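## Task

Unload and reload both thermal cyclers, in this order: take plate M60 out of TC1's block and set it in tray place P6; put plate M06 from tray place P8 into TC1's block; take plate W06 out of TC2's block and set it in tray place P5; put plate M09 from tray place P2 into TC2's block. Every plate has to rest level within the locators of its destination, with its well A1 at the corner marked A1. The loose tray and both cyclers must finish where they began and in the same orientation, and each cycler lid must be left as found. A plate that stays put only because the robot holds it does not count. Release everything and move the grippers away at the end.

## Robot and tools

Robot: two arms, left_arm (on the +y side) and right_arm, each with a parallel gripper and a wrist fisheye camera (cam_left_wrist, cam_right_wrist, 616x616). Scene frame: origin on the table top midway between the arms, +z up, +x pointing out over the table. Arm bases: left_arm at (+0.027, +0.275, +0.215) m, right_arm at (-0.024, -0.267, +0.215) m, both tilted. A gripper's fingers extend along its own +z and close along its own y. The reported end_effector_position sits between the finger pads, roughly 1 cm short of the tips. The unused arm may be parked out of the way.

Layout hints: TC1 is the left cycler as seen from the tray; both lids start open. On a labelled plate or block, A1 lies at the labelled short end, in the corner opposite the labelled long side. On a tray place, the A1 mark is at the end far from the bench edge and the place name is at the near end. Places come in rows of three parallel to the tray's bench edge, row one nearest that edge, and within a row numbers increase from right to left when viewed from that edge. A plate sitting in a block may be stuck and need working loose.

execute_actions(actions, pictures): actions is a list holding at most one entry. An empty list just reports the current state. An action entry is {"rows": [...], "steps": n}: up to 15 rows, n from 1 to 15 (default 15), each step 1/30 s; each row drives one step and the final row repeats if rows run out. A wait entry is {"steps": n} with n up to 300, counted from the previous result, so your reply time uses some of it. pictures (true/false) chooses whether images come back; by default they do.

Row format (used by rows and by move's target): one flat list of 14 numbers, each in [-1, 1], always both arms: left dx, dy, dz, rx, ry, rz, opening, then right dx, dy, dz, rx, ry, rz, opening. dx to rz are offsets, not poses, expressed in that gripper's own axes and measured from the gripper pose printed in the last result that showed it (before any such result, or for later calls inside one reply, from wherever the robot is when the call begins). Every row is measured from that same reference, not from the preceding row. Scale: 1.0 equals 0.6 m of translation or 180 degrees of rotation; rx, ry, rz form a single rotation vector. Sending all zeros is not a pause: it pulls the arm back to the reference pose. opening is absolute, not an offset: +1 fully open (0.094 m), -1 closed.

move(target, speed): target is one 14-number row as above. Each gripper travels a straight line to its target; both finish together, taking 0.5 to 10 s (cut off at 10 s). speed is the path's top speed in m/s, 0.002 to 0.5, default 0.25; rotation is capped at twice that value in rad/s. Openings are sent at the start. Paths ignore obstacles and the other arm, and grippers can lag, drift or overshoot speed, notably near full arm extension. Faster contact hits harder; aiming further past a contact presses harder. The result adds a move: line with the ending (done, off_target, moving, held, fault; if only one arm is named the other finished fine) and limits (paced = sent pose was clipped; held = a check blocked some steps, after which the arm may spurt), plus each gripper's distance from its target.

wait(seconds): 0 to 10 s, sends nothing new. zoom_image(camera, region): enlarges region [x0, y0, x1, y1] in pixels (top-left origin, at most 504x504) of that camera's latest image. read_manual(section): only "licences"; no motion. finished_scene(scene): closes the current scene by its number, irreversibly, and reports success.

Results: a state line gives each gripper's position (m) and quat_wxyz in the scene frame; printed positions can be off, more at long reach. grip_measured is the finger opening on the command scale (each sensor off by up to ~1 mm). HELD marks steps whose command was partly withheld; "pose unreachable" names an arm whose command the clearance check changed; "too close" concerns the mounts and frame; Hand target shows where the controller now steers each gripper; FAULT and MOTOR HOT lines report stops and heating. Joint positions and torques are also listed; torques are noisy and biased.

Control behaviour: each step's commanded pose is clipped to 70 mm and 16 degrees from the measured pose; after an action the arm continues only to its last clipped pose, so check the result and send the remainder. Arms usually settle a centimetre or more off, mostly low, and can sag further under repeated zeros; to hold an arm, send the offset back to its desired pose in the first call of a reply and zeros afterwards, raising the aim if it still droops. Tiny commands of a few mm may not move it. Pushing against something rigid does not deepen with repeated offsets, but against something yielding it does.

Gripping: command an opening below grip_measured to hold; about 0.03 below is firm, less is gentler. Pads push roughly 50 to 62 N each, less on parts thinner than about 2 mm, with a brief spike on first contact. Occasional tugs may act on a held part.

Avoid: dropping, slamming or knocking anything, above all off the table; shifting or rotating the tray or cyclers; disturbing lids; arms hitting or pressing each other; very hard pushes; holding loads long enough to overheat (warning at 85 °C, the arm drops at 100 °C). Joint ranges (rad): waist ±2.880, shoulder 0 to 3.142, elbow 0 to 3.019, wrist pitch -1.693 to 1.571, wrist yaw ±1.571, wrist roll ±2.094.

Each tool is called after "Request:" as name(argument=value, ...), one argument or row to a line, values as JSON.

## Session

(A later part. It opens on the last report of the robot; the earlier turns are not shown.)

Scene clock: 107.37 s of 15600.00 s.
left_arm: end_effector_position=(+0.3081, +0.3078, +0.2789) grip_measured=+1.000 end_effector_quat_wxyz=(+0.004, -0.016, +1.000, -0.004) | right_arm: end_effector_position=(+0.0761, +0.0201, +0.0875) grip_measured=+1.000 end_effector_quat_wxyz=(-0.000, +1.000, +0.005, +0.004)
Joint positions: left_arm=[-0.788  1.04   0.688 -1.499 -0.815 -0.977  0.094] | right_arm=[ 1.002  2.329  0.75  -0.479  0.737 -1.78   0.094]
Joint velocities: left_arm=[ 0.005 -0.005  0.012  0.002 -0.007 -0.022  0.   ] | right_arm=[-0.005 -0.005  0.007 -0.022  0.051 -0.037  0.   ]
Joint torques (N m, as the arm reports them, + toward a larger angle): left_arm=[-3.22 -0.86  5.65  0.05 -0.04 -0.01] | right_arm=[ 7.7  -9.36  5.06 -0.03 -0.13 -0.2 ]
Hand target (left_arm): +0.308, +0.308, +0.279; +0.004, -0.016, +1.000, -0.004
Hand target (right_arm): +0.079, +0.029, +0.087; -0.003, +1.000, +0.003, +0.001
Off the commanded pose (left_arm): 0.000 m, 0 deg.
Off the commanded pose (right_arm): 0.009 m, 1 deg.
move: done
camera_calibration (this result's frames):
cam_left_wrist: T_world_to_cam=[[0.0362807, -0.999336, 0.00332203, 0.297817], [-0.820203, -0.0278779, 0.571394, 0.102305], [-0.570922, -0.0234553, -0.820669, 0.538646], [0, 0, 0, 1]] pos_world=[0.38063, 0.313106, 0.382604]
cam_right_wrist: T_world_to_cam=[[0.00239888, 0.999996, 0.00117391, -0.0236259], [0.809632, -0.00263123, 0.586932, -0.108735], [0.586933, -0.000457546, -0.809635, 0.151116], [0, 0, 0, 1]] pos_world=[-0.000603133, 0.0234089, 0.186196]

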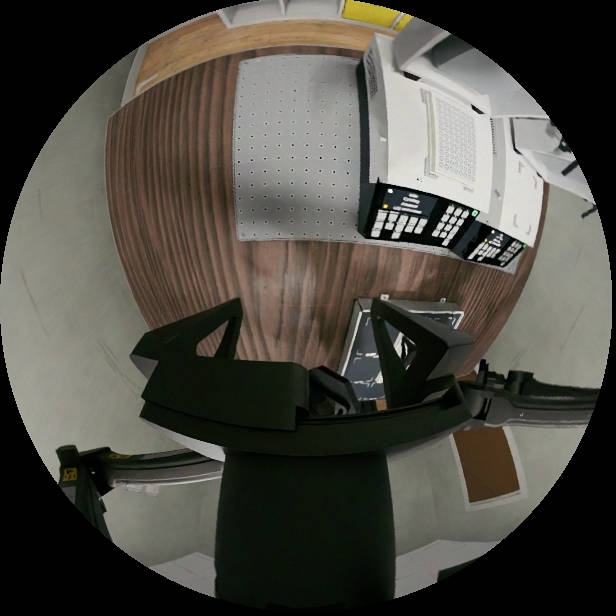

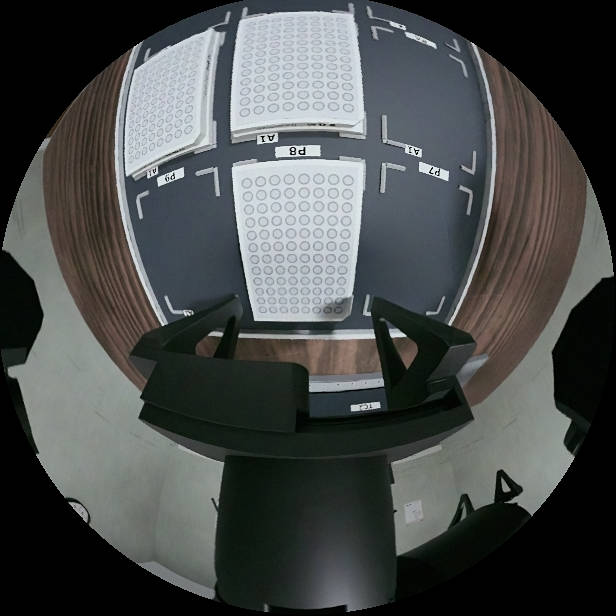

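Request:
move(
  target=[0,0,0,0,0,0,1, 0,-0.01,0.03,0,0,0,1],
  speed=0.06,
)

Scene clock: 108.93 s of 15600.00 s.
left_arm: end_effector_position=(+0.3081, +0.3078, +0.2789) grip_measured=+1.000 end_effector_quat_wxyz=(+0.004, -0.016, +1.000, -0.004) | right_arm: end_effector_position=(+0.0734, +0.0227, +0.0743) grip_measured=+1.000 end_effector_quat_wxyz=(-0.001, +1.000, +0.010, +0.006)
Joint positions: left_arm=[-0.788  1.04   0.688 -1.499 -0.815 -0.977  0.094] | right_arm=[ 0.982  2.366  0.75  -0.422  0.752 -1.816  0.094]
Joint velocities: left_arm=[ 0.005 -0.005 -0.012 -0.002 -0.022 -0.154  0.   ] | right_arm=[-0.005 -0.005  0.012  0.002  0.022  0.037  0.   ]
Joint torques (N m, as the arm reports them, + toward a larger angle): left_arm=[-3.37 -0.99  5.61  0.07 -0.05  0.04] | right_arm=[ 7.15 -9.32  3.65  0.71  0.09 -0.22]
Hand target (left_arm): +0.308, +0.308, +0.279; +0.004, -0.016, +1.000, -0.004
Hand target (right_arm): +0.076, +0.026, +0.069; -0.000, +1.000, +0.005, +0.004
Off the commanded pose (left_arm): 0.000 m, 0 deg.
Off the commanded pose (right_arm): 0.006 m, 1 deg.
move: done
camera_calibration (this result's frames):
cam_left_wrist: T_world_to_cam=[[0.0362807, -0.999336, 0.00332203, 0.297817], [-0.820203, -0.0278779, 0.571394, 0.102305], [-0.570922, -0.0234553, -0.820669, 0.538646], [0, 0, 0, 1]] pos_world=[0.38063, 0.313106, 0.382604]
cam_right_wrist: T_world_to_cam=[[-0.00631516, 0.999976, 0.00289565, -0.0257152], [0.80625, 0.00337871, 0.591566, -0.0990163], [0.591542, 0.00607045, -0.806251, 0.141206], [0, 0, 0, 1]] pos_world=[-0.00385985, 0.0251919, 0.172497]

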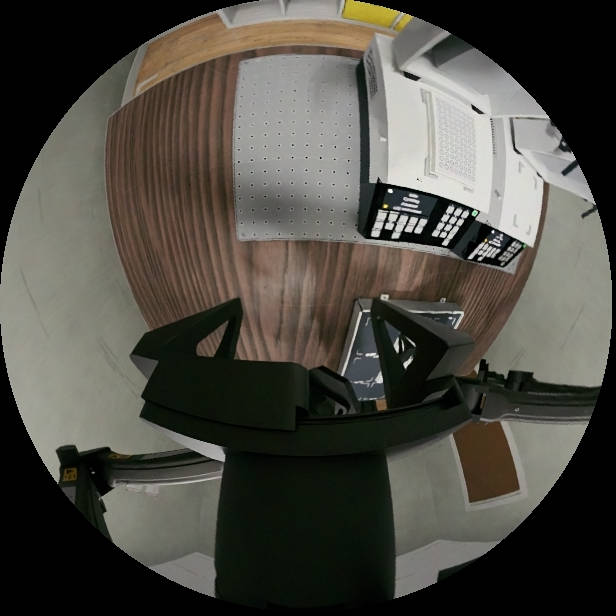

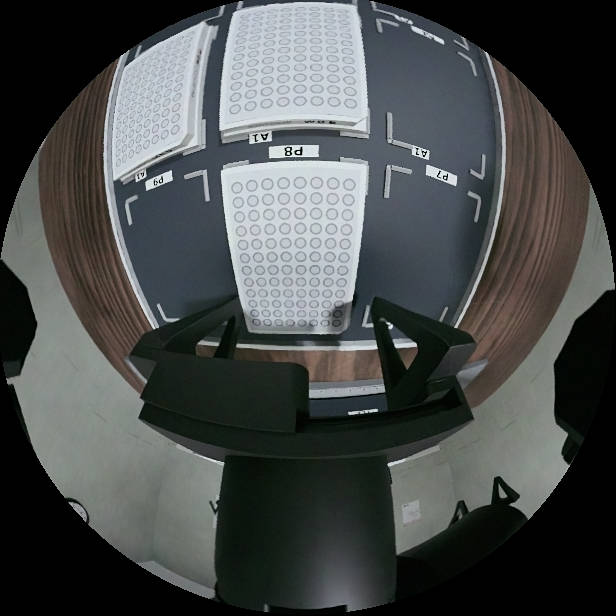

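Need ~7 mm -y.

Request:
move(
  target=[0,0,0,0,0,0,1, 0.005,0.02,-0.005,-0.005,-0.004,0.004,1],
  speed=0.06,
)

Scene clock: 110.20 s of 15600.00 s.
left_arm: end_effector_position=(+0.3081, +0.3078, +0.2789) grip_measured=+1.000 end_effector_quat_wxyz=(+0.004, -0.016, +1.000, -0.004) | right_arm: end_effector_position=(+0.0761, +0.0176, +0.0785) grip_measured=+1.000 end_effector_quat_wxyz=(+0.001, +1.000, +0.008, +0.006)
Joint positions: left_arm=[-0.788  1.04   0.688 -1.499 -0.815 -0.977  0.094] | right_arm=[ 0.982  2.344  0.74  -0.439  0.751 -1.809  0.094]
Joint velocities: left_arm=[-0.005 -0.005 -0.017 -0.022  0.022  0.022  0.   ] | right_arm=[-0.005 -0.005  0.007 -0.007 -0.051 -0.022  0.   ]
Joint torques (N m, as the arm reports them, + toward a larger angle): left_arm=[-3.56 -1.11  5.65  0.16 -0.04 -0.03] | right_arm=[  7.39 -10.2    2.3   -0.3   -0.11  -0.07]
Hand target (left_arm): +0.308, +0.308, +0.279; +0.004, -0.016, +1.000, -0.004
Hand target (right_arm): +0.076, +0.011, +0.077; +0.007, +1.000, +0.003, +0.000
Off the commanded pose (left_arm): 0.000 m, 0 deg.
Off the commanded pose (right_arm): 0.007 m, 1 deg.
move: done
camera_calibration (this result's frames):
cam_left_wrist: T_world_to_cam=[[0.0362807, -0.999336, 0.00332203, 0.297817], [-0.820203, -0.0278779, 0.571394, 0.102305], [-0.570922, -0.0234553, -0.820669, 0.538646], [0, 0, 0, 1]] pos_world=[0.38063, 0.313106, 0.382604]
cam_right_wrist: T_world_to_cam=[[-0.00317317, 0.999995, -0.000423537, -0.0205593], [0.807176, 0.00281133, 0.590304, -0.103646], [0.590302, 0.00153126, -0.807181, 0.143322], [0, 0, 0, 1]] pos_world=[-0.00100836, 0.0206312, 0.176861]

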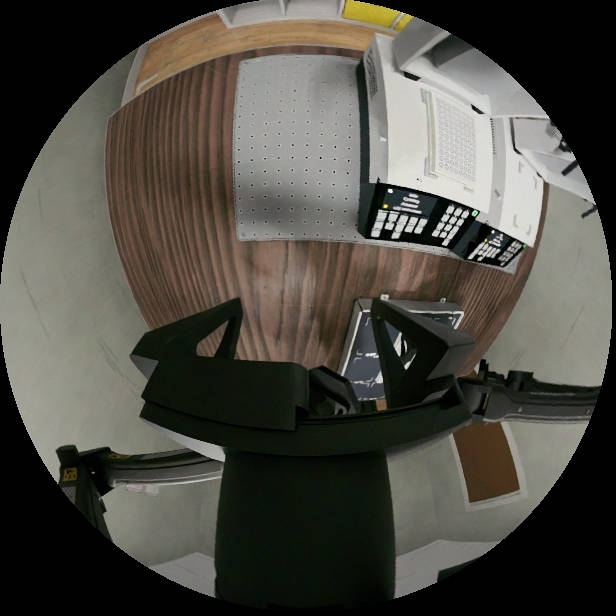

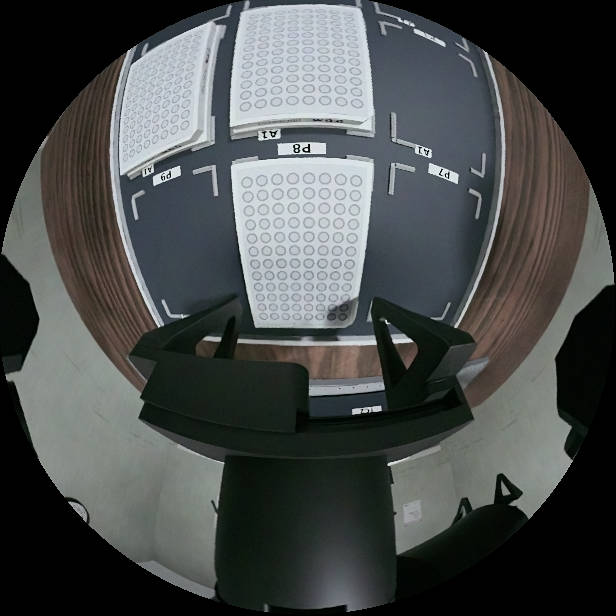

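Request:
move(
  target=[0,0,0,0,0,0,1, 0,0.002,0.037,0,0,0,1],
  speed=0.05,
)

Scene clock: 111.70 s of 15600.00 s.
left_arm: end_effector_position=(+0.3081, +0.3078, +0.2789) grip_measured=+1.000 end_effector_quat_wxyz=(+0.004, -0.016, +1.000, -0.004) | right_arm: end_effector_position=(+0.0794, +0.0243, +0.0692) grip_measured=+1.000 end_effector_quat_wxyz=(-0.009, +1.000, +0.003, +0.012)
Joint positions: left_arm=[-0.788  1.04   0.688 -1.499 -0.815 -0.977  0.094] | right_arm=[ 0.959  2.364  0.74  -0.369  0.768 -1.849  0.094]
Joint velocities: left_arm=[ 0.005 -0.005  0.007 -0.002 -0.007 -0.051  0.   ] | right_arm=[-0.005  0.005  0.002 -0.012  0.037 -0.081  0.   ]
Joint torques (N m, as the arm reports them, + toward a larger angle): left_arm=[-3.52 -0.84  5.63  0.15 -0.04  0.01] | right_arm=[ 6.27 -8.82  2.07  1.59  0.17 -0.34]
Hand target (left_arm): +0.308, +0.308, +0.279; +0.004, -0.016, +1.000, -0.004
Hand target (right_arm): +0.076, +0.016, +0.057; +0.001, +1.000, +0.008, +0.005
Off the commanded pose (left_arm): 0.000 m, 0 deg.
Off the commanded pose (right_arm): 0.015 m, 1 deg.
move: off_target (right_arm)
camera_calibration (this result's frames):
cam_left_wrist: T_world_to_cam=[[0.0362807, -0.999336, 0.00332203, 0.297817], [-0.820203, -0.0278779, 0.571394, 0.102305], [-0.570922, -0.0234553, -0.820669, 0.538646], [0, 0, 0, 1]] pos_world=[0.38063, 0.313106, 0.382604]
cam_right_wrist: T_world_to_cam=[[0.00617658, 0.999794, 0.0193439, -0.029336], [0.799758, -0.0165514, 0.600094, -0.100418], [0.600291, 0.0117639, -0.799695, 0.132298], [0, 0, 0, 1]] pos_world=[0.0010739, 0.0261115, 0.166626]

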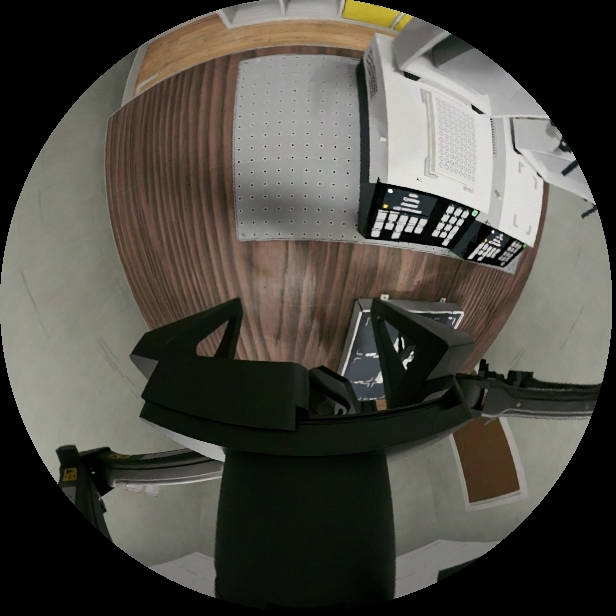

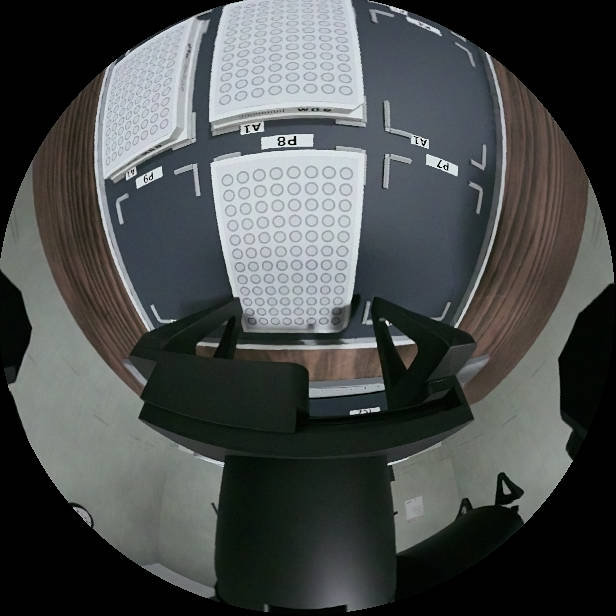

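Landed on plate. Lift and shift.

Request:
move(
  target=[0,0,0,0,0,0,1, -0.008,0.035,-0.015,-0.008,-0.008,0.002,1],
  speed=0.05,
)

Request:
move(
  target=[0,0,0,0,0,0,1, 0,0.008,0.012,0,0,0,1],
  speed=0.04,
)

Scene clock: 113.20 s of 15600.00 s.
left_arm: end_effector_position=(+0.3081, +0.3078, +0.2789) grip_measured=+1.000 end_effector_quat_wxyz=(+0.004, -0.016, +1.000, -0.004) | right_arm: end_effector_position=(+0.0758, +0.0063, +0.0744) grip_measured=+1.000 end_effector_quat_wxyz=(+0.003, +1.000, -0.001, -0.002)
Joint positions: left_arm=[-0.788  1.04   0.688 -1.499 -0.815 -0.977  0.094] | right_arm=[ 0.96   2.33   0.71  -0.416  0.747 -1.81   0.094]
Joint velocities: left_arm=[ 0.005 -0.005 -0.002 -0.012  0.037 -0.051  0.   ] | right_arm=[-0.015 -0.005 -0.002 -0.002  0.037 -0.007  0.   ]
Joint torques (N m, as the arm reports them, + toward a larger angle): left_arm=[-3.53 -0.99  5.58  0.06 -0.08  0.  ] | right_arm=[  8.87 -10.72   2.3   -0.38  -0.13  -0.02]
Hand target (left_arm): +0.308, +0.308, +0.279; +0.004, -0.016, +1.000, -0.004
Hand target (right_arm): +0.074, +0.003, +0.078; +0.003, +1.000, +0.000, -0.001
Off the commanded pose (left_arm): 0.000 m, 0 deg.
Off the commanded pose (right_arm): 0.005 m, 0 deg.
move: done
camera_calibration (this result's frames):
cam_left_wrist: T_world_to_cam=[[0.0362807, -0.999336, 0.00332203, 0.297817], [-0.820203, -0.0278779, 0.571394, 0.102305], [-0.570922, -0.0234553, -0.820669, 0.538646], [0, 0, 0, 1]] pos_world=[0.38063, 0.313106, 0.382604]
cam_right_wrist: T_world_to_cam=[[0.014977, 0.999873, -0.00535738, -0.0102845], [0.815716, -0.00911955, 0.578381, -0.10063], [0.578259, -0.0130325, -0.815749, 0.141824], [0, 0, 0, 1]] pos_world=[0.000228526, 0.0112138, 0.17384]

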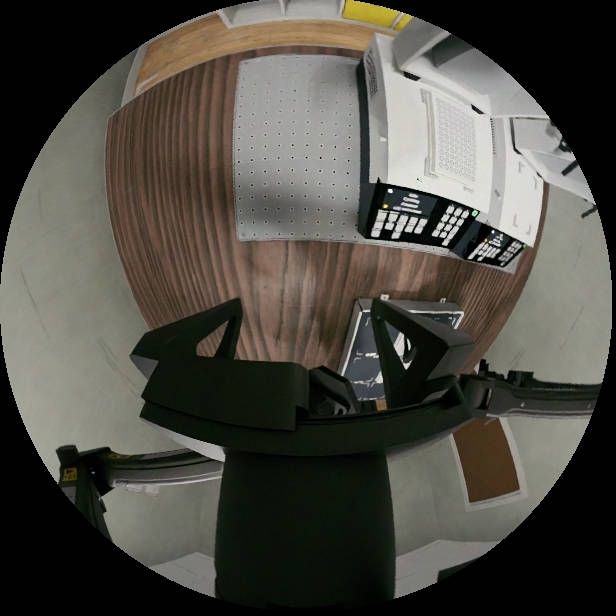

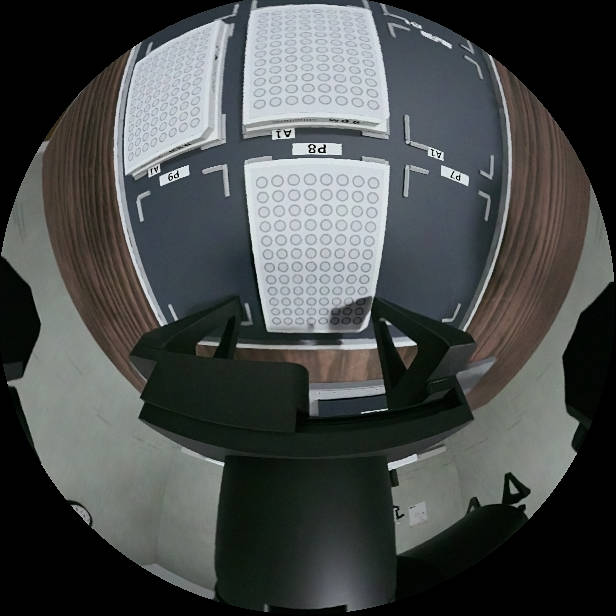

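Scene clock: 114.00 s of 15600.00 s.
left_arm: end_effector_position=(+0.3081, +0.3078, +0.2789) grip_measured=+1.000 end_effector_quat_wxyz=(+0.004, -0.016, +1.000, -0.004) | right_arm: end_effector_position=(+0.0764, +0.0080, +0.0736) grip_measured=+1.000 end_effector_quat_wxyz=(-0.004, +1.000, -0.001, +0.003)
Joint positions: left_arm=[-0.788  1.04   0.688 -1.499 -0.815 -0.977  0.094] | right_arm=[ 0.96   2.33   0.703 -0.387  0.753 -1.825  0.094]
Joint velocities: left_arm=[-0.015 -0.015  0.002  0.007  0.007 -0.051  0.   ] | right_arm=[-0.005 -0.015 -0.007  0.017  0.007 -0.081  0.   ]
Joint torques (N m, as the arm reports them, + toward a larger angle): left_arm=[-3.37 -1.22  5.58  0.06 -0.04  0.02] | right_arm=[ 6.59 -9.15  2.03  0.66  0.08 -0.21]
Hand target (left_arm): +0.308, +0.308, +0.279; +0.004, -0.016, +1.000, -0.004
Hand target (right_arm): +0.075, +0.002, +0.067; +0.003, +1.000, -0.001, -0.002
Off the commanded pose (left_arm): 0.000 m, 0 deg.
Off the commanded pose (right_arm): 0.009 m, 1 deg.
move: done
camera_calibration (this result's frames):
cam_left_wrist: T_world_to_cam=[[0.0362807, -0.999336, 0.00332203, 0.297817], [-0.820203, -0.0278779, 0.571394, 0.102305], [-0.570922, -0.0234553, -0.820669, 0.538646], [0, 0, 0, 1]] pos_world=[0.38063, 0.313106, 0.382604]
cam_right_wrist: T_world_to_cam=[[0.0148997, 0.99985, 0.0088818, -0.0130375], [0.810424, -0.0172788, 0.585589, -0.100718], [0.585654, -0.00152707, -0.81056, 0.139805], [0, 0, 0, 1]] pos_world=[-0.0000588324, 0.0115087, 0.172415]

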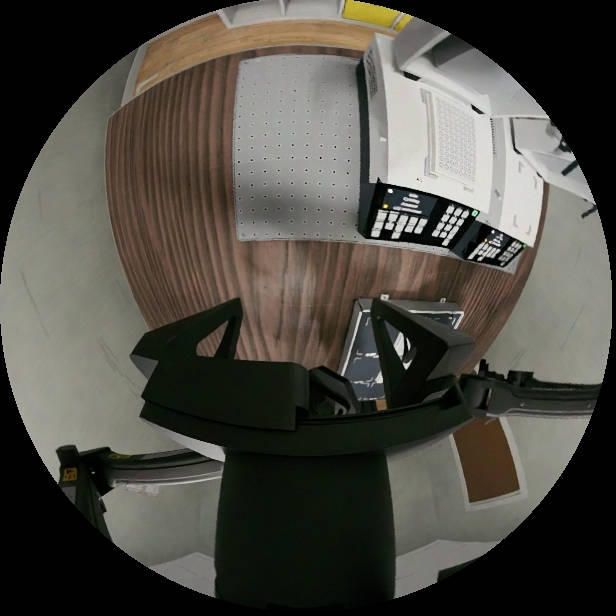

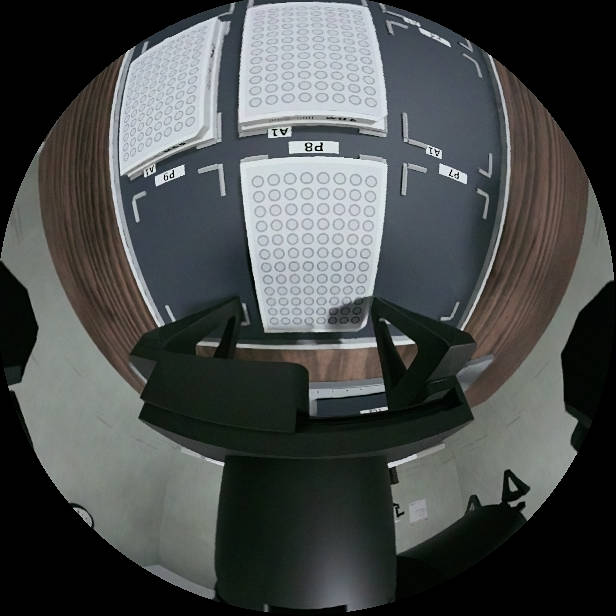

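Request:
move(
  target=[0,0,0,0,0,0,1, 0,-0.008,0.03,0,0,0,1],
  speed=0.04,
)

Scene clock: 115.67 s of 15600.00 s.
left_arm: end_effector_position=(+0.3081, +0.3078, +0.2789) grip_measured=+1.000 end_effector_quat_wxyz=(+0.004, -0.016, +1.000, -0.004) | right_arm: end_effector_position=(+0.0743, +0.0108, +0.0606) grip_measured=+1.000 end_effector_quat_wxyz=(-0.006, +1.000, +0.003, +0.006)
Joint positions: left_arm=[-0.788  1.04   0.688 -1.499 -0.815 -0.977  0.094] | right_arm=[ 0.937  2.366  0.703 -0.324  0.767 -1.866  0.094]
Joint velocities: left_arm=[ 0.005  0.005 -0.012  0.012  0.051  0.022  0.   ] | right_arm=[-0.005  0.005  0.012 -0.007 -0.007 -0.022  0.   ]
Joint torques (N m, as the arm reports them, + toward a larger angle): left_arm=[-3.4  -1.08  5.65  0.13 -0.05  0.  ] | right_arm=[ 6.52 -8.87  3.14  0.45  0.09 -0.24]
Hand target (left_arm): +0.308, +0.308, +0.279; +0.004, -0.016, +1.000, -0.004
Hand target (right_arm): +0.076, +0.013, +0.056; -0.004, +1.000, -0.001, +0.003
Off the commanded pose (left_arm): 0.000 m, 0 deg.
Off the commanded pose (right_arm): 0.006 m, 1 deg.
move: done
camera_calibration (this result's frames):
cam_left_wrist: T_world_to_cam=[[0.0362807, -0.999336, 0.00332203, 0.297817], [-0.820203, -0.0278779, 0.571394, 0.102305], [-0.570922, -0.0234553, -0.820669, 0.538646], [0, 0, 0, 1]] pos_world=[0.38063, 0.313106, 0.382604]
cam_right_wrist: T_world_to_cam=[[0.00714219, 0.999896, 0.0124893, -0.0152717], [0.807109, -0.0131378, 0.590256, -0.0914145], [0.590359, 0.00586454, -0.807119, 0.129865], [0, 0, 0, 1]] pos_world=[-0.00277625, 0.0133075, 0.158965]

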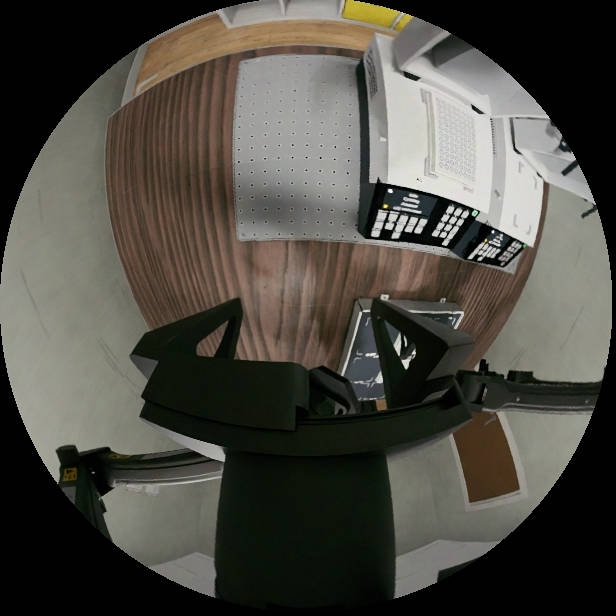

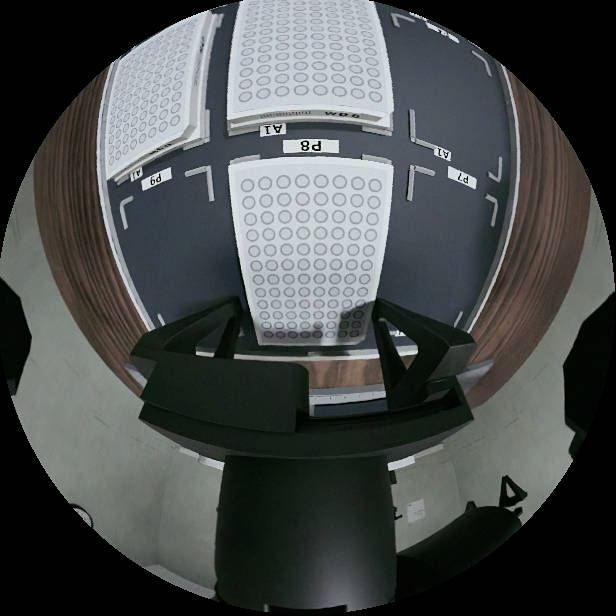

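Grip (shift +y a bit), lift, rotate.

Request:
move(
  target=[0,0,0,0,0,0,1, 0,-0.008,0,0,0,0,0.61],
  speed=0.03,
)

Request:
move(
  target=[0,0,0,0,0,0,1, 0,0,-0.05,0,0,0,0.61],
  speed=0.05,
)

Request:
move(
  target=[0,0,0,0,0,0,1, 0.2,0.1,-0.3,0,0,0,0.61],
)

Request:
move(
  target=[0,0,0,0,0,0,1, 0.2,0.1,0,0,0,0.99,0.61],
  speed=0.5,
)

Scene clock: 117.97 s of 15600.00 s.
left_arm: end_effector_position=(+0.3081, +0.3078, +0.2789) grip_measured=+1.000 end_effector_quat_wxyz=(+0.004, -0.016, +1.000, -0.004) | right_arm: end_effector_position=(+0.0753, +0.0150, +0.0616) grip_measured=+0.726 end_effector_quat_wxyz=(-0.010, +1.000, +0.001, +0.004)
Joint positions: left_arm=[-0.788  1.04   0.688 -1.499 -0.815 -0.977  0.094] | right_arm=[ 0.938  2.366  0.71  -0.324  0.761 -1.868  0.081]
Joint velocities: left_arm=[-0.034 -0.015  0.017 -0.027  0.007 -0.022  0.   ] | right_arm=[-0.005 -0.005 -0.007  0.017 -0.022  0.007  0.   ]
Joint torques (N m, as the arm reports them, + toward a larger angle): left_arm=[-3.54 -1.12  5.75  0.18 -0.03  0.01] | right_arm=[ 8.39 -8.92  3.01 -0.27  0.14 -0.07]
Hand target (left_arm): +0.308, +0.308, +0.279; +0.004, -0.016, +1.000, -0.004
Hand target (right_arm): +0.074, +0.016, +0.061; -0.006, +1.000, +0.003, +0.006
Off the commanded pose (left_arm): 0.000 m, 0 deg.
Off the commanded pose (right_arm): 0.001 m, 1 deg.
move: done
camera_calibration (this result's frames):
cam_left_wrist: T_world_to_cam=[[0.0362807, -0.999336, 0.00332203, 0.297817], [-0.820203, -0.0278779, 0.571394, 0.102305], [-0.570922, -0.0234553, -0.820669, 0.538646], [0, 0, 0, 1]] pos_world=[0.38063, 0.313106, 0.382604]
cam_right_wrist: T_world_to_cam=[[0.0104611, 0.999739, 0.0203182, -0.0203044], [0.809029, -0.0204039, 0.587415, -0.0926119], [0.587676, 0.010293, -0.809031, 0.130359], [0, 0, 0, 1]] pos_world=[-0.00147059, 0.0170677, 0.160278]

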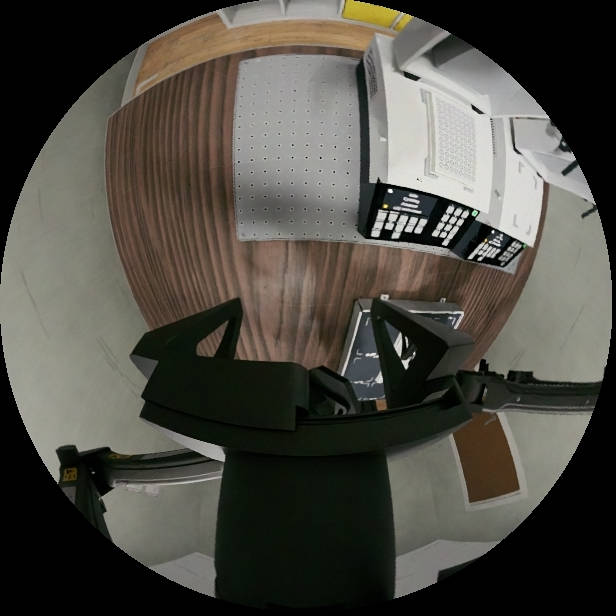

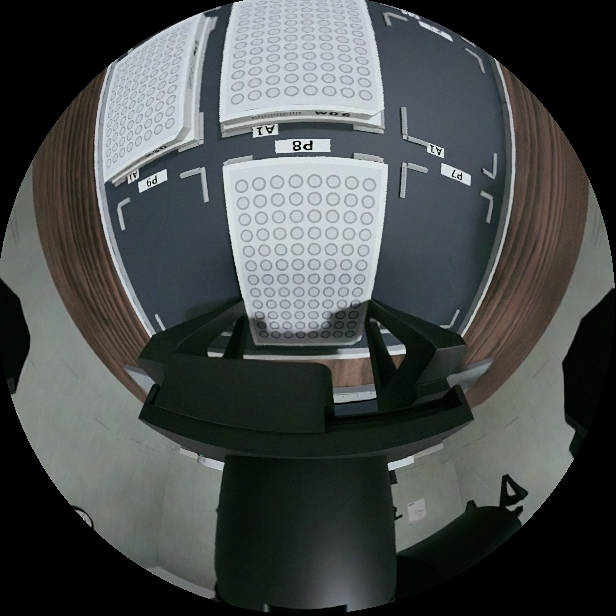

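Scene clock: 118.87 s of 15600.00 s.
left_arm: end_effector_position=(+0.3081, +0.3078, +0.2789) grip_measured=+1.000 end_effector_quat_wxyz=(+0.004, -0.016, +1.000, -0.004) | right_arm: end_effector_position=(+0.0735, +0.0082, +0.0859) grip_measured=+0.726 end_effector_quat_wxyz=(-0.003, +1.000, +0.005, +0.001)
Joint positions: left_arm=[-0.788  1.04   0.688 -1.499 -0.815 -0.977  0.094] | right_arm=[ 0.996  2.31   0.71  -0.448  0.733 -1.791  0.081]
Joint velocities: left_arm=[-0.005 -0.015  0.002  0.017  0.037 -0.037  0.   ] | right_arm=[-0.005 -0.005 -0.002 -0.012  0.007 -0.007  0.001]
Joint torques (N m, as the arm reports them, + toward a larger angle): left_arm=[-3.79 -0.48  5.52  0.11 -0.04 -0.01] | right_arm=[ 9.15 -9.88  3.85 -0.21 -0.13 -0.06]
Hand target (left_arm): +0.308, +0.308, +0.279; +0.004, -0.016, +1.000, -0.004
Hand target (right_arm): +0.075, +0.014, +0.092; -0.010, +1.000, +0.001, +0.004
Off the commanded pose (left_arm): 0.000 m, 0 deg.
Off the commanded pose (right_arm): 0.009 m, 1 deg.
move: done
camera_calibration (this result's frames):
cam_left_wrist: T_world_to_cam=[[0.0362807, -0.999336, 0.00332203, 0.297817], [-0.820203, -0.0278779, 0.571394, 0.102305], [-0.570922, -0.0234553, -0.820669, 0.538646], [0, 0, 0, 1]] pos_world=[0.38063, 0.313106, 0.382604]
cam_right_wrist: T_world_to_cam=[[0.0031243, 0.999974, 0.00652947, -0.012239], [0.813052, -0.00634156, 0.582157, -0.105508], [0.582183, 0.00348996, -0.81305, 0.151884], [0, 0, 0, 1]] pos_world=[-0.00260219, 0.0110395, 0.184992]

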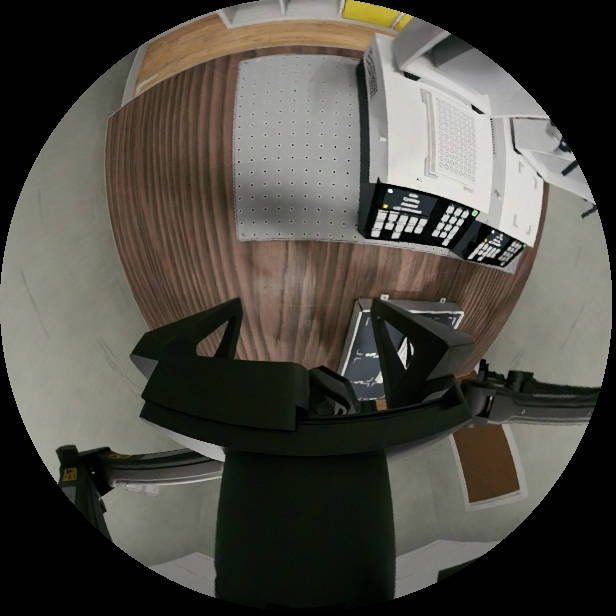

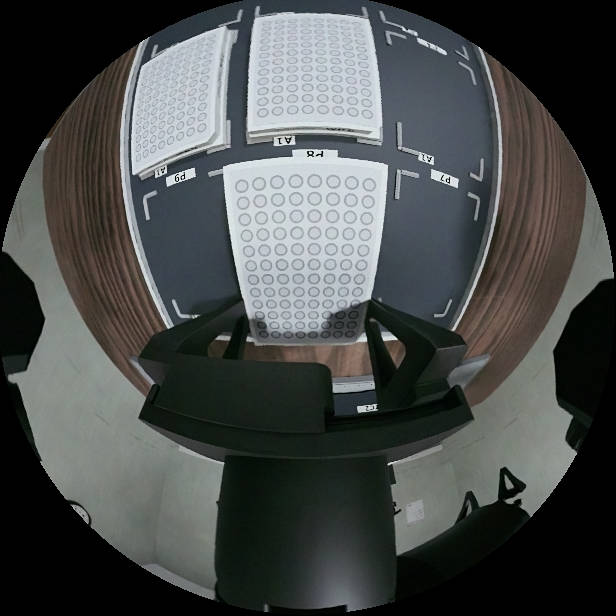

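Scene clock: 120.20 s of 15600.00 s.
left_arm: end_effector_position=(+0.3081, +0.3078, +0.2789) grip_measured=+1.000 end_effector_quat_wxyz=(+0.004, -0.016, +1.000, -0.004) | right_arm: end_effector_position=(+0.1895, -0.0661, +0.2571) grip_measured=+0.726 end_effector_quat_wxyz=(+0.006, +1.000, +0.009, -0.003)
Joint positions: left_arm=[-0.788  1.04   0.688 -1.499 -0.815 -0.977  0.094] | right_arm=[ 1.05   1.727  0.81  -1.197  0.702 -1.719  0.081]
Joint velocities: left_arm=[-0.005 -0.005  0.002 -0.022 -0.066 -0.022  0.   ] | right_arm=[-0.005  0.005 -0.012 -0.017 -0.081  0.022  0.   ]
Joint torques (N m, as the arm reports them, + toward a larger angle): left_arm=[-3.25 -1.    5.68  0.14 -0.07  0.  ] | right_arm=[ 8.71 -6.08  9.16 -0.4  -0.14 -0.05]
Hand target (left_arm): +0.308, +0.308, +0.279; +0.004, -0.016, +1.000, -0.004
Hand target (right_arm): +0.193, -0.055, +0.268; -0.003, +1.000, +0.005, +0.001
Off the commanded pose (left_arm): 0.000 m, 0 deg.
Off the commanded pose (right_arm): 0.017 m, 1 deg.
move: off_target (right_arm)
camera_calibration (this result's frames):
cam_left_wrist: T_world_to_cam=[[0.0362807, -0.999336, 0.00332203, 0.297817], [-0.820203, -0.0278779, 0.571394, 0.102305], [-0.570922, -0.0234553, -0.820669, 0.538646], [0, 0, 0, 1]] pos_world=[0.38063, 0.313106, 0.382604]
cam_right_wrist: T_world_to_cam=[[-0.0053407, 0.999915, -0.0118741, 0.0668981], [0.817476, 0.0112046, 0.575853, -0.298068], [0.575938, -0.00663132, -0.817467, 0.225508], [0, 0, 0, 1]] pos_world=[0.114143, -0.0620573, 0.356783]

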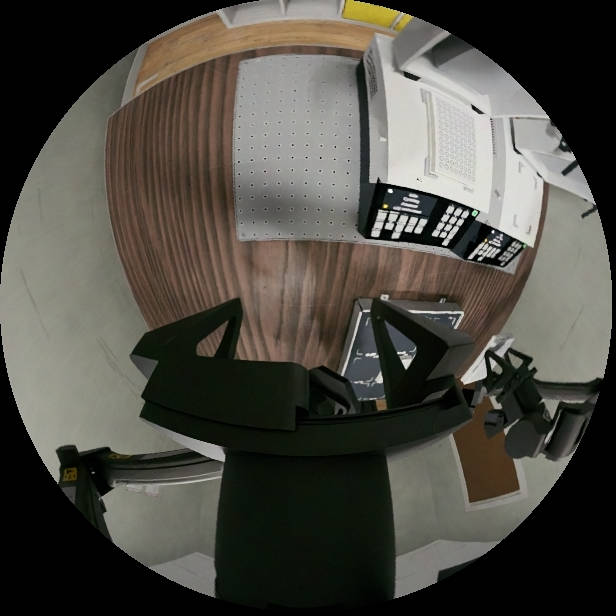

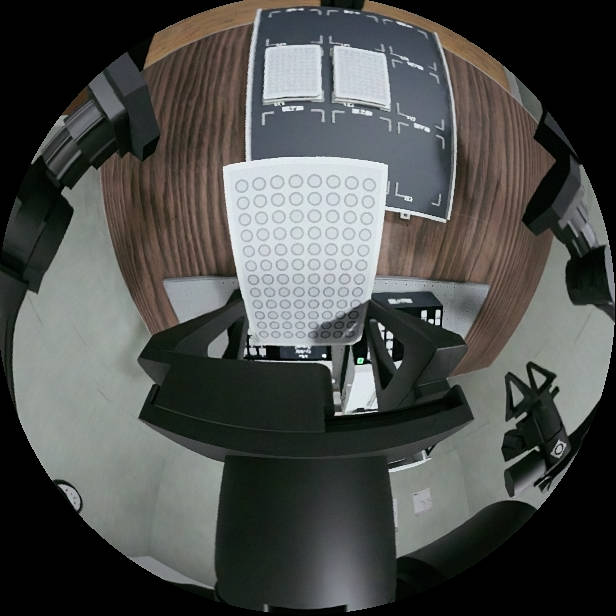

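Scene clock: 124.07 s of 15600.00 s.
left_arm: end_effector_position=(+0.3081, +0.3078, +0.2789) grip_measured=+1.000 end_effector_quat_wxyz=(+0.004, -0.016, +1.000, -0.004) | right_arm: end_effector_position=(+0.2913, -0.1296, +0.2502) grip_measured=+0.726 end_effector_quat_wxyz=(-0.006, -0.049, +0.999, -0.012)
Joint positions: left_arm=[-0.788  1.04   0.688 -1.499 -0.815 -0.977  0.094] | right_arm=[ 0.792  1.518  0.857 -1.25   0.813  1.033  0.081]
Joint velocities: left_arm=[-0.005 -0.005  0.012 -0.007 -0.022 -0.037  0.   ] | right_arm=[-0.005 -0.005 -0.007 -0.007  0.022 -0.051 -0.   ]
Joint torques (N m, as the arm reports them, + toward a larger angle): left_arm=[-3.64 -1.3   5.68  0.09 -0.04  0.03] | right_arm=[ 5.96 -6.22  9.58 -0.39  0.25 -0.1 ]
Hand target (left_arm): +0.308, +0.308, +0.279; +0.004, -0.016, +1.000, -0.004
Hand target (right_arm): +0.310, -0.127, +0.257; -0.003, -0.025, +1.000, -0.006
Off the commanded pose (left_arm): 0.000 m, 0 deg.
Off the commanded pose (right_arm): 0.021 m, 3 deg.
move: off_target (right_arm)
camera_calibration (this result's frames):
cam_left_wrist: T_world_to_cam=[[0.0362807, -0.999336, 0.00332203, 0.297817], [-0.820203, -0.0278779, 0.571394, 0.102305], [-0.570922, -0.0234553, -0.820669, 0.538646], [0, 0, 0, 1]] pos_world=[0.38063, 0.313106, 0.382604]
cam_right_wrist: T_world_to_cam=[[0.085634, -0.996028, 0.0244135, -0.1634], [-0.804644, -0.0546881, 0.591233, 0.0835614], [-0.58755, -0.0702739, -0.806131, 0.488571], [0, 0, 0, 1]] pos_world=[0.36829, -0.123847, 0.348437]

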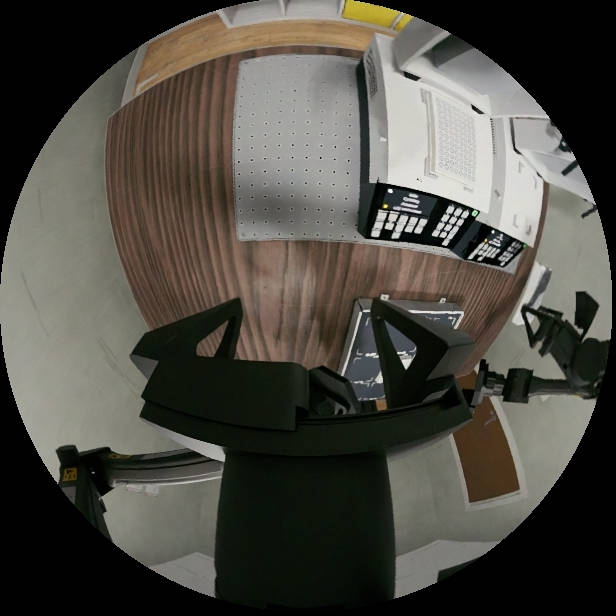

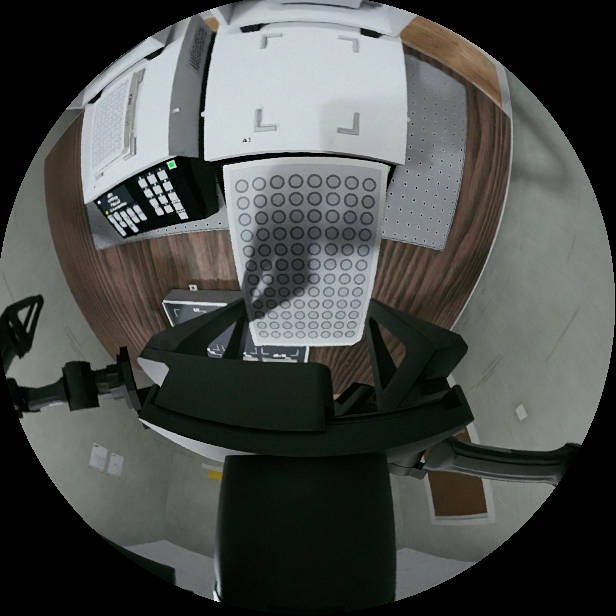

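Request:
move(
  target=[0,0,0,0,0,0,1, -0.30,-0.008,0.08,0,0,0.006,0.61],
)

Request:
zoom_image(
  camera="cam_right_wrist",
  region=[180,100,440,360],
)

Scene clock: 127.07 s of 15600.00 s.
left_arm: end_effector_position=(+0.3081, +0.3078, +0.2789) grip_measured=+1.000 end_effector_quat_wxyz=(+0.004, -0.016, +1.000, -0.004) | right_arm: end_effector_position=(+0.4568, -0.1223, +0.1995) grip_measured=+0.726 end_effector_quat_wxyz=(-0.009, -0.049, +0.999, -0.015)
Joint positions: left_arm=[-0.788  1.04   0.688 -1.499 -0.815 -0.977  0.094] | right_arm=[ 0.495  1.676  1.199 -1.118  0.867  0.604  0.081]
Joint velocities: left_arm=[-0.005  0.005 -0.007 -0.022 -0.007 -0.066  0.   ] | right_arm=[-0.015 -0.005 -0.007 -0.017 -0.007  0.066  0.001]
Joint torques (N m, as the arm reports them, + toward a larger angle): left_arm=[-3.56 -1.28  5.5   0.   -0.04  0.01] | right_arm=[ 9.66 -9.49  7.71  0.49  0.08 -0.2 ]
Hand target (left_arm): +0.308, +0.308, +0.279; +0.004, -0.016, +1.000, -0.004
Hand target (right_arm): +0.470, -0.122, +0.199; -0.006, -0.040, +0.999, -0.012
Off the commanded pose (left_arm): 0.000 m, 0 deg.
Off the commanded pose (right_arm): 0.014 m, 1 deg.
move: off_target (right_arm)
camera_calibration (this result's frames):
cam_left_wrist: T_world_to_cam=[[0.0362807, -0.999336, 0.00332203, 0.297817], [-0.820203, -0.0278779, 0.571394, 0.102305], [-0.570922, -0.0234553, -0.820669, 0.538646], [0, 0, 0, 1]] pos_world=[0.38063, 0.313106, 0.382604]
cam_right_wrist: T_world_to_cam=[[0.0857345, -0.995852, 0.0304608, -0.170269], [-0.800899, -0.0507006, 0.596649, 0.244777], [-0.59263, -0.0755494, -0.801924, 0.54637], [0, 0, 0, 1]] pos_world=[0.534435, -0.115875, 0.297288]

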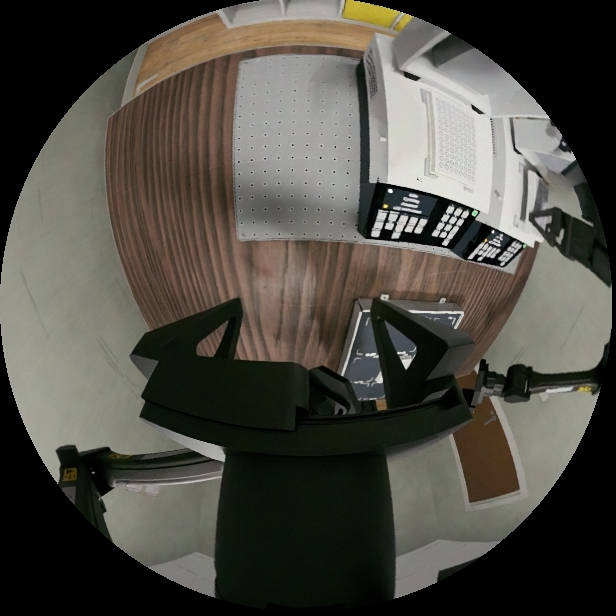

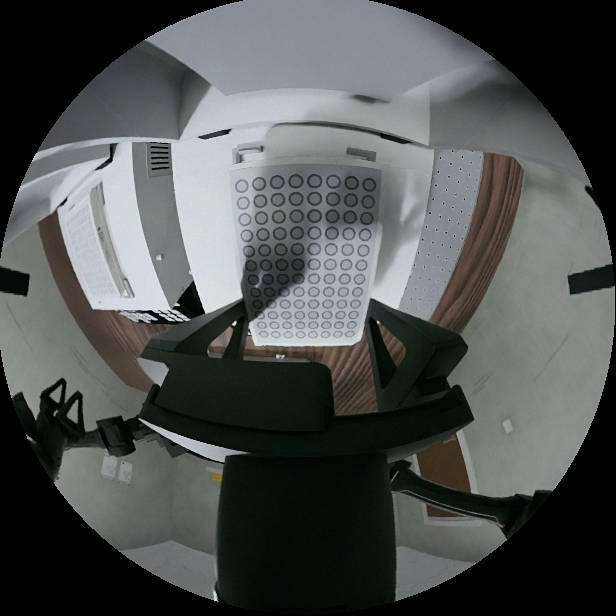

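Region (180, 100, 440, 360) of cam_right_wrist's 616x616 image, scaled by 1.938, with more detail than that image has.

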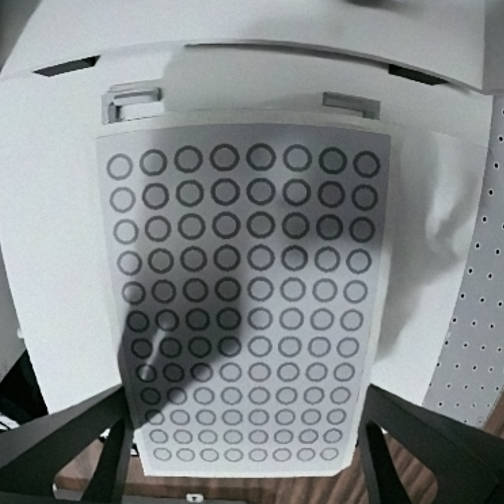

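Request:
move(
  target=[0,0,0,0,0,0,1, -0.025,0.004,0.03,-0.003,-0.003,0.008,0.61],
  speed=0.06,
)

Request:
zoom_image(
  camera="cam_right_wrist",
  region=[180,100,440,360],
)

Scene clock: 128.63 s of 15600.00 s.
left_arm: end_effector_position=(+0.3081, +0.3078, +0.2789) grip_measured=+1.000 end_effector_quat_wxyz=(+0.004, -0.016, +1.000, -0.004) | right_arm: end_effector_position=(+0.4655, -0.1176, +0.1888) grip_measured=+0.726 end_effector_quat_wxyz=(-0.001, -0.042, +0.999, -0.009)
Joint positions: left_arm=[-0.788  1.04   0.688 -1.499 -0.815 -0.977  0.094] | right_arm=[ 0.476  1.688  1.199 -1.051  0.866  0.564  0.081]
Joint velocities: left_arm=[-0.005 -0.015 -0.007  0.046  0.037 -0.022  0.   ] | right_arm=[-0.005  0.005 -0.002 -0.002 -0.037 -0.051  0.   ]
Joint torques (N m, as the arm reports them, + toward a larger angle): left_arm=[-3.24 -0.69  5.55  0.1  -0.06  0.01] | right_arm=[  9.13 -10.19   6.26   0.67   0.04  -0.22]
Hand target (left_arm): +0.308, +0.308, +0.279; +0.004, -0.016, +1.000, -0.004
Hand target (right_arm): +0.471, -0.119, +0.181; -0.005, -0.037, +0.999, -0.010
Off the commanded pose (left_arm): 0.000 m, 0 deg.
Off the commanded pose (right_arm): 0.010 m, 1 deg.
move: done
camera_calibration (this result's frames):
cam_left_wrist: T_world_to_cam=[[0.0362807, -0.999336, 0.00332203, 0.297817], [-0.820203, -0.0278779, 0.571394, 0.102305], [-0.570922, -0.0234553, -0.820669, 0.538646], [0, 0, 0, 1]] pos_world=[0.38063, 0.313106, 0.382604]
cam_right_wrist: T_world_to_cam=[[0.0712553, -0.997289, 0.0183793, -0.157161], [-0.811089, -0.0472069, 0.583015, 0.266083], [-0.580567, -0.0564502, -0.812253, 0.541849], [0, 0, 0, 1]] pos_world=[0.541595, -0.113586, 0.287876]

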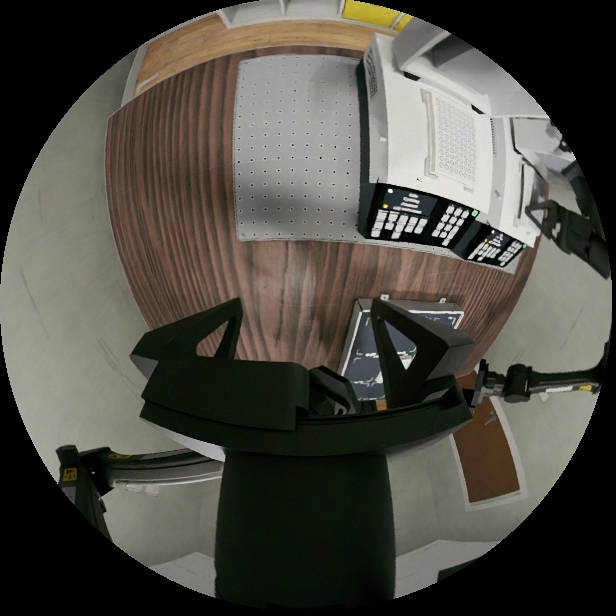

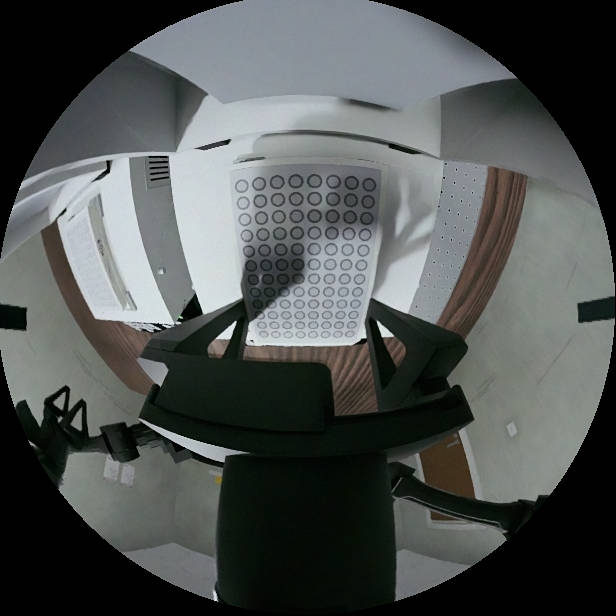

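Region (180, 100, 440, 360) of cam_right_wrist's 616x616 image, scaled by 1.938, with more detail than that image has.

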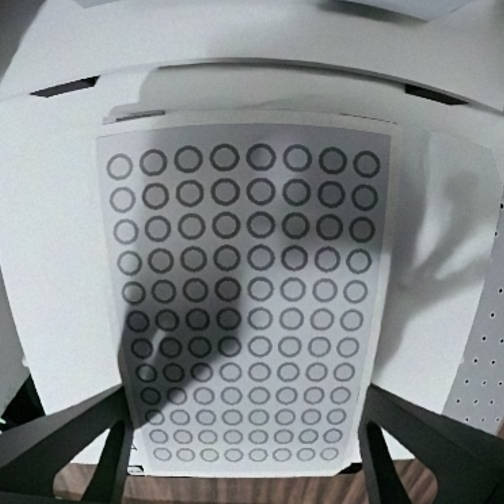

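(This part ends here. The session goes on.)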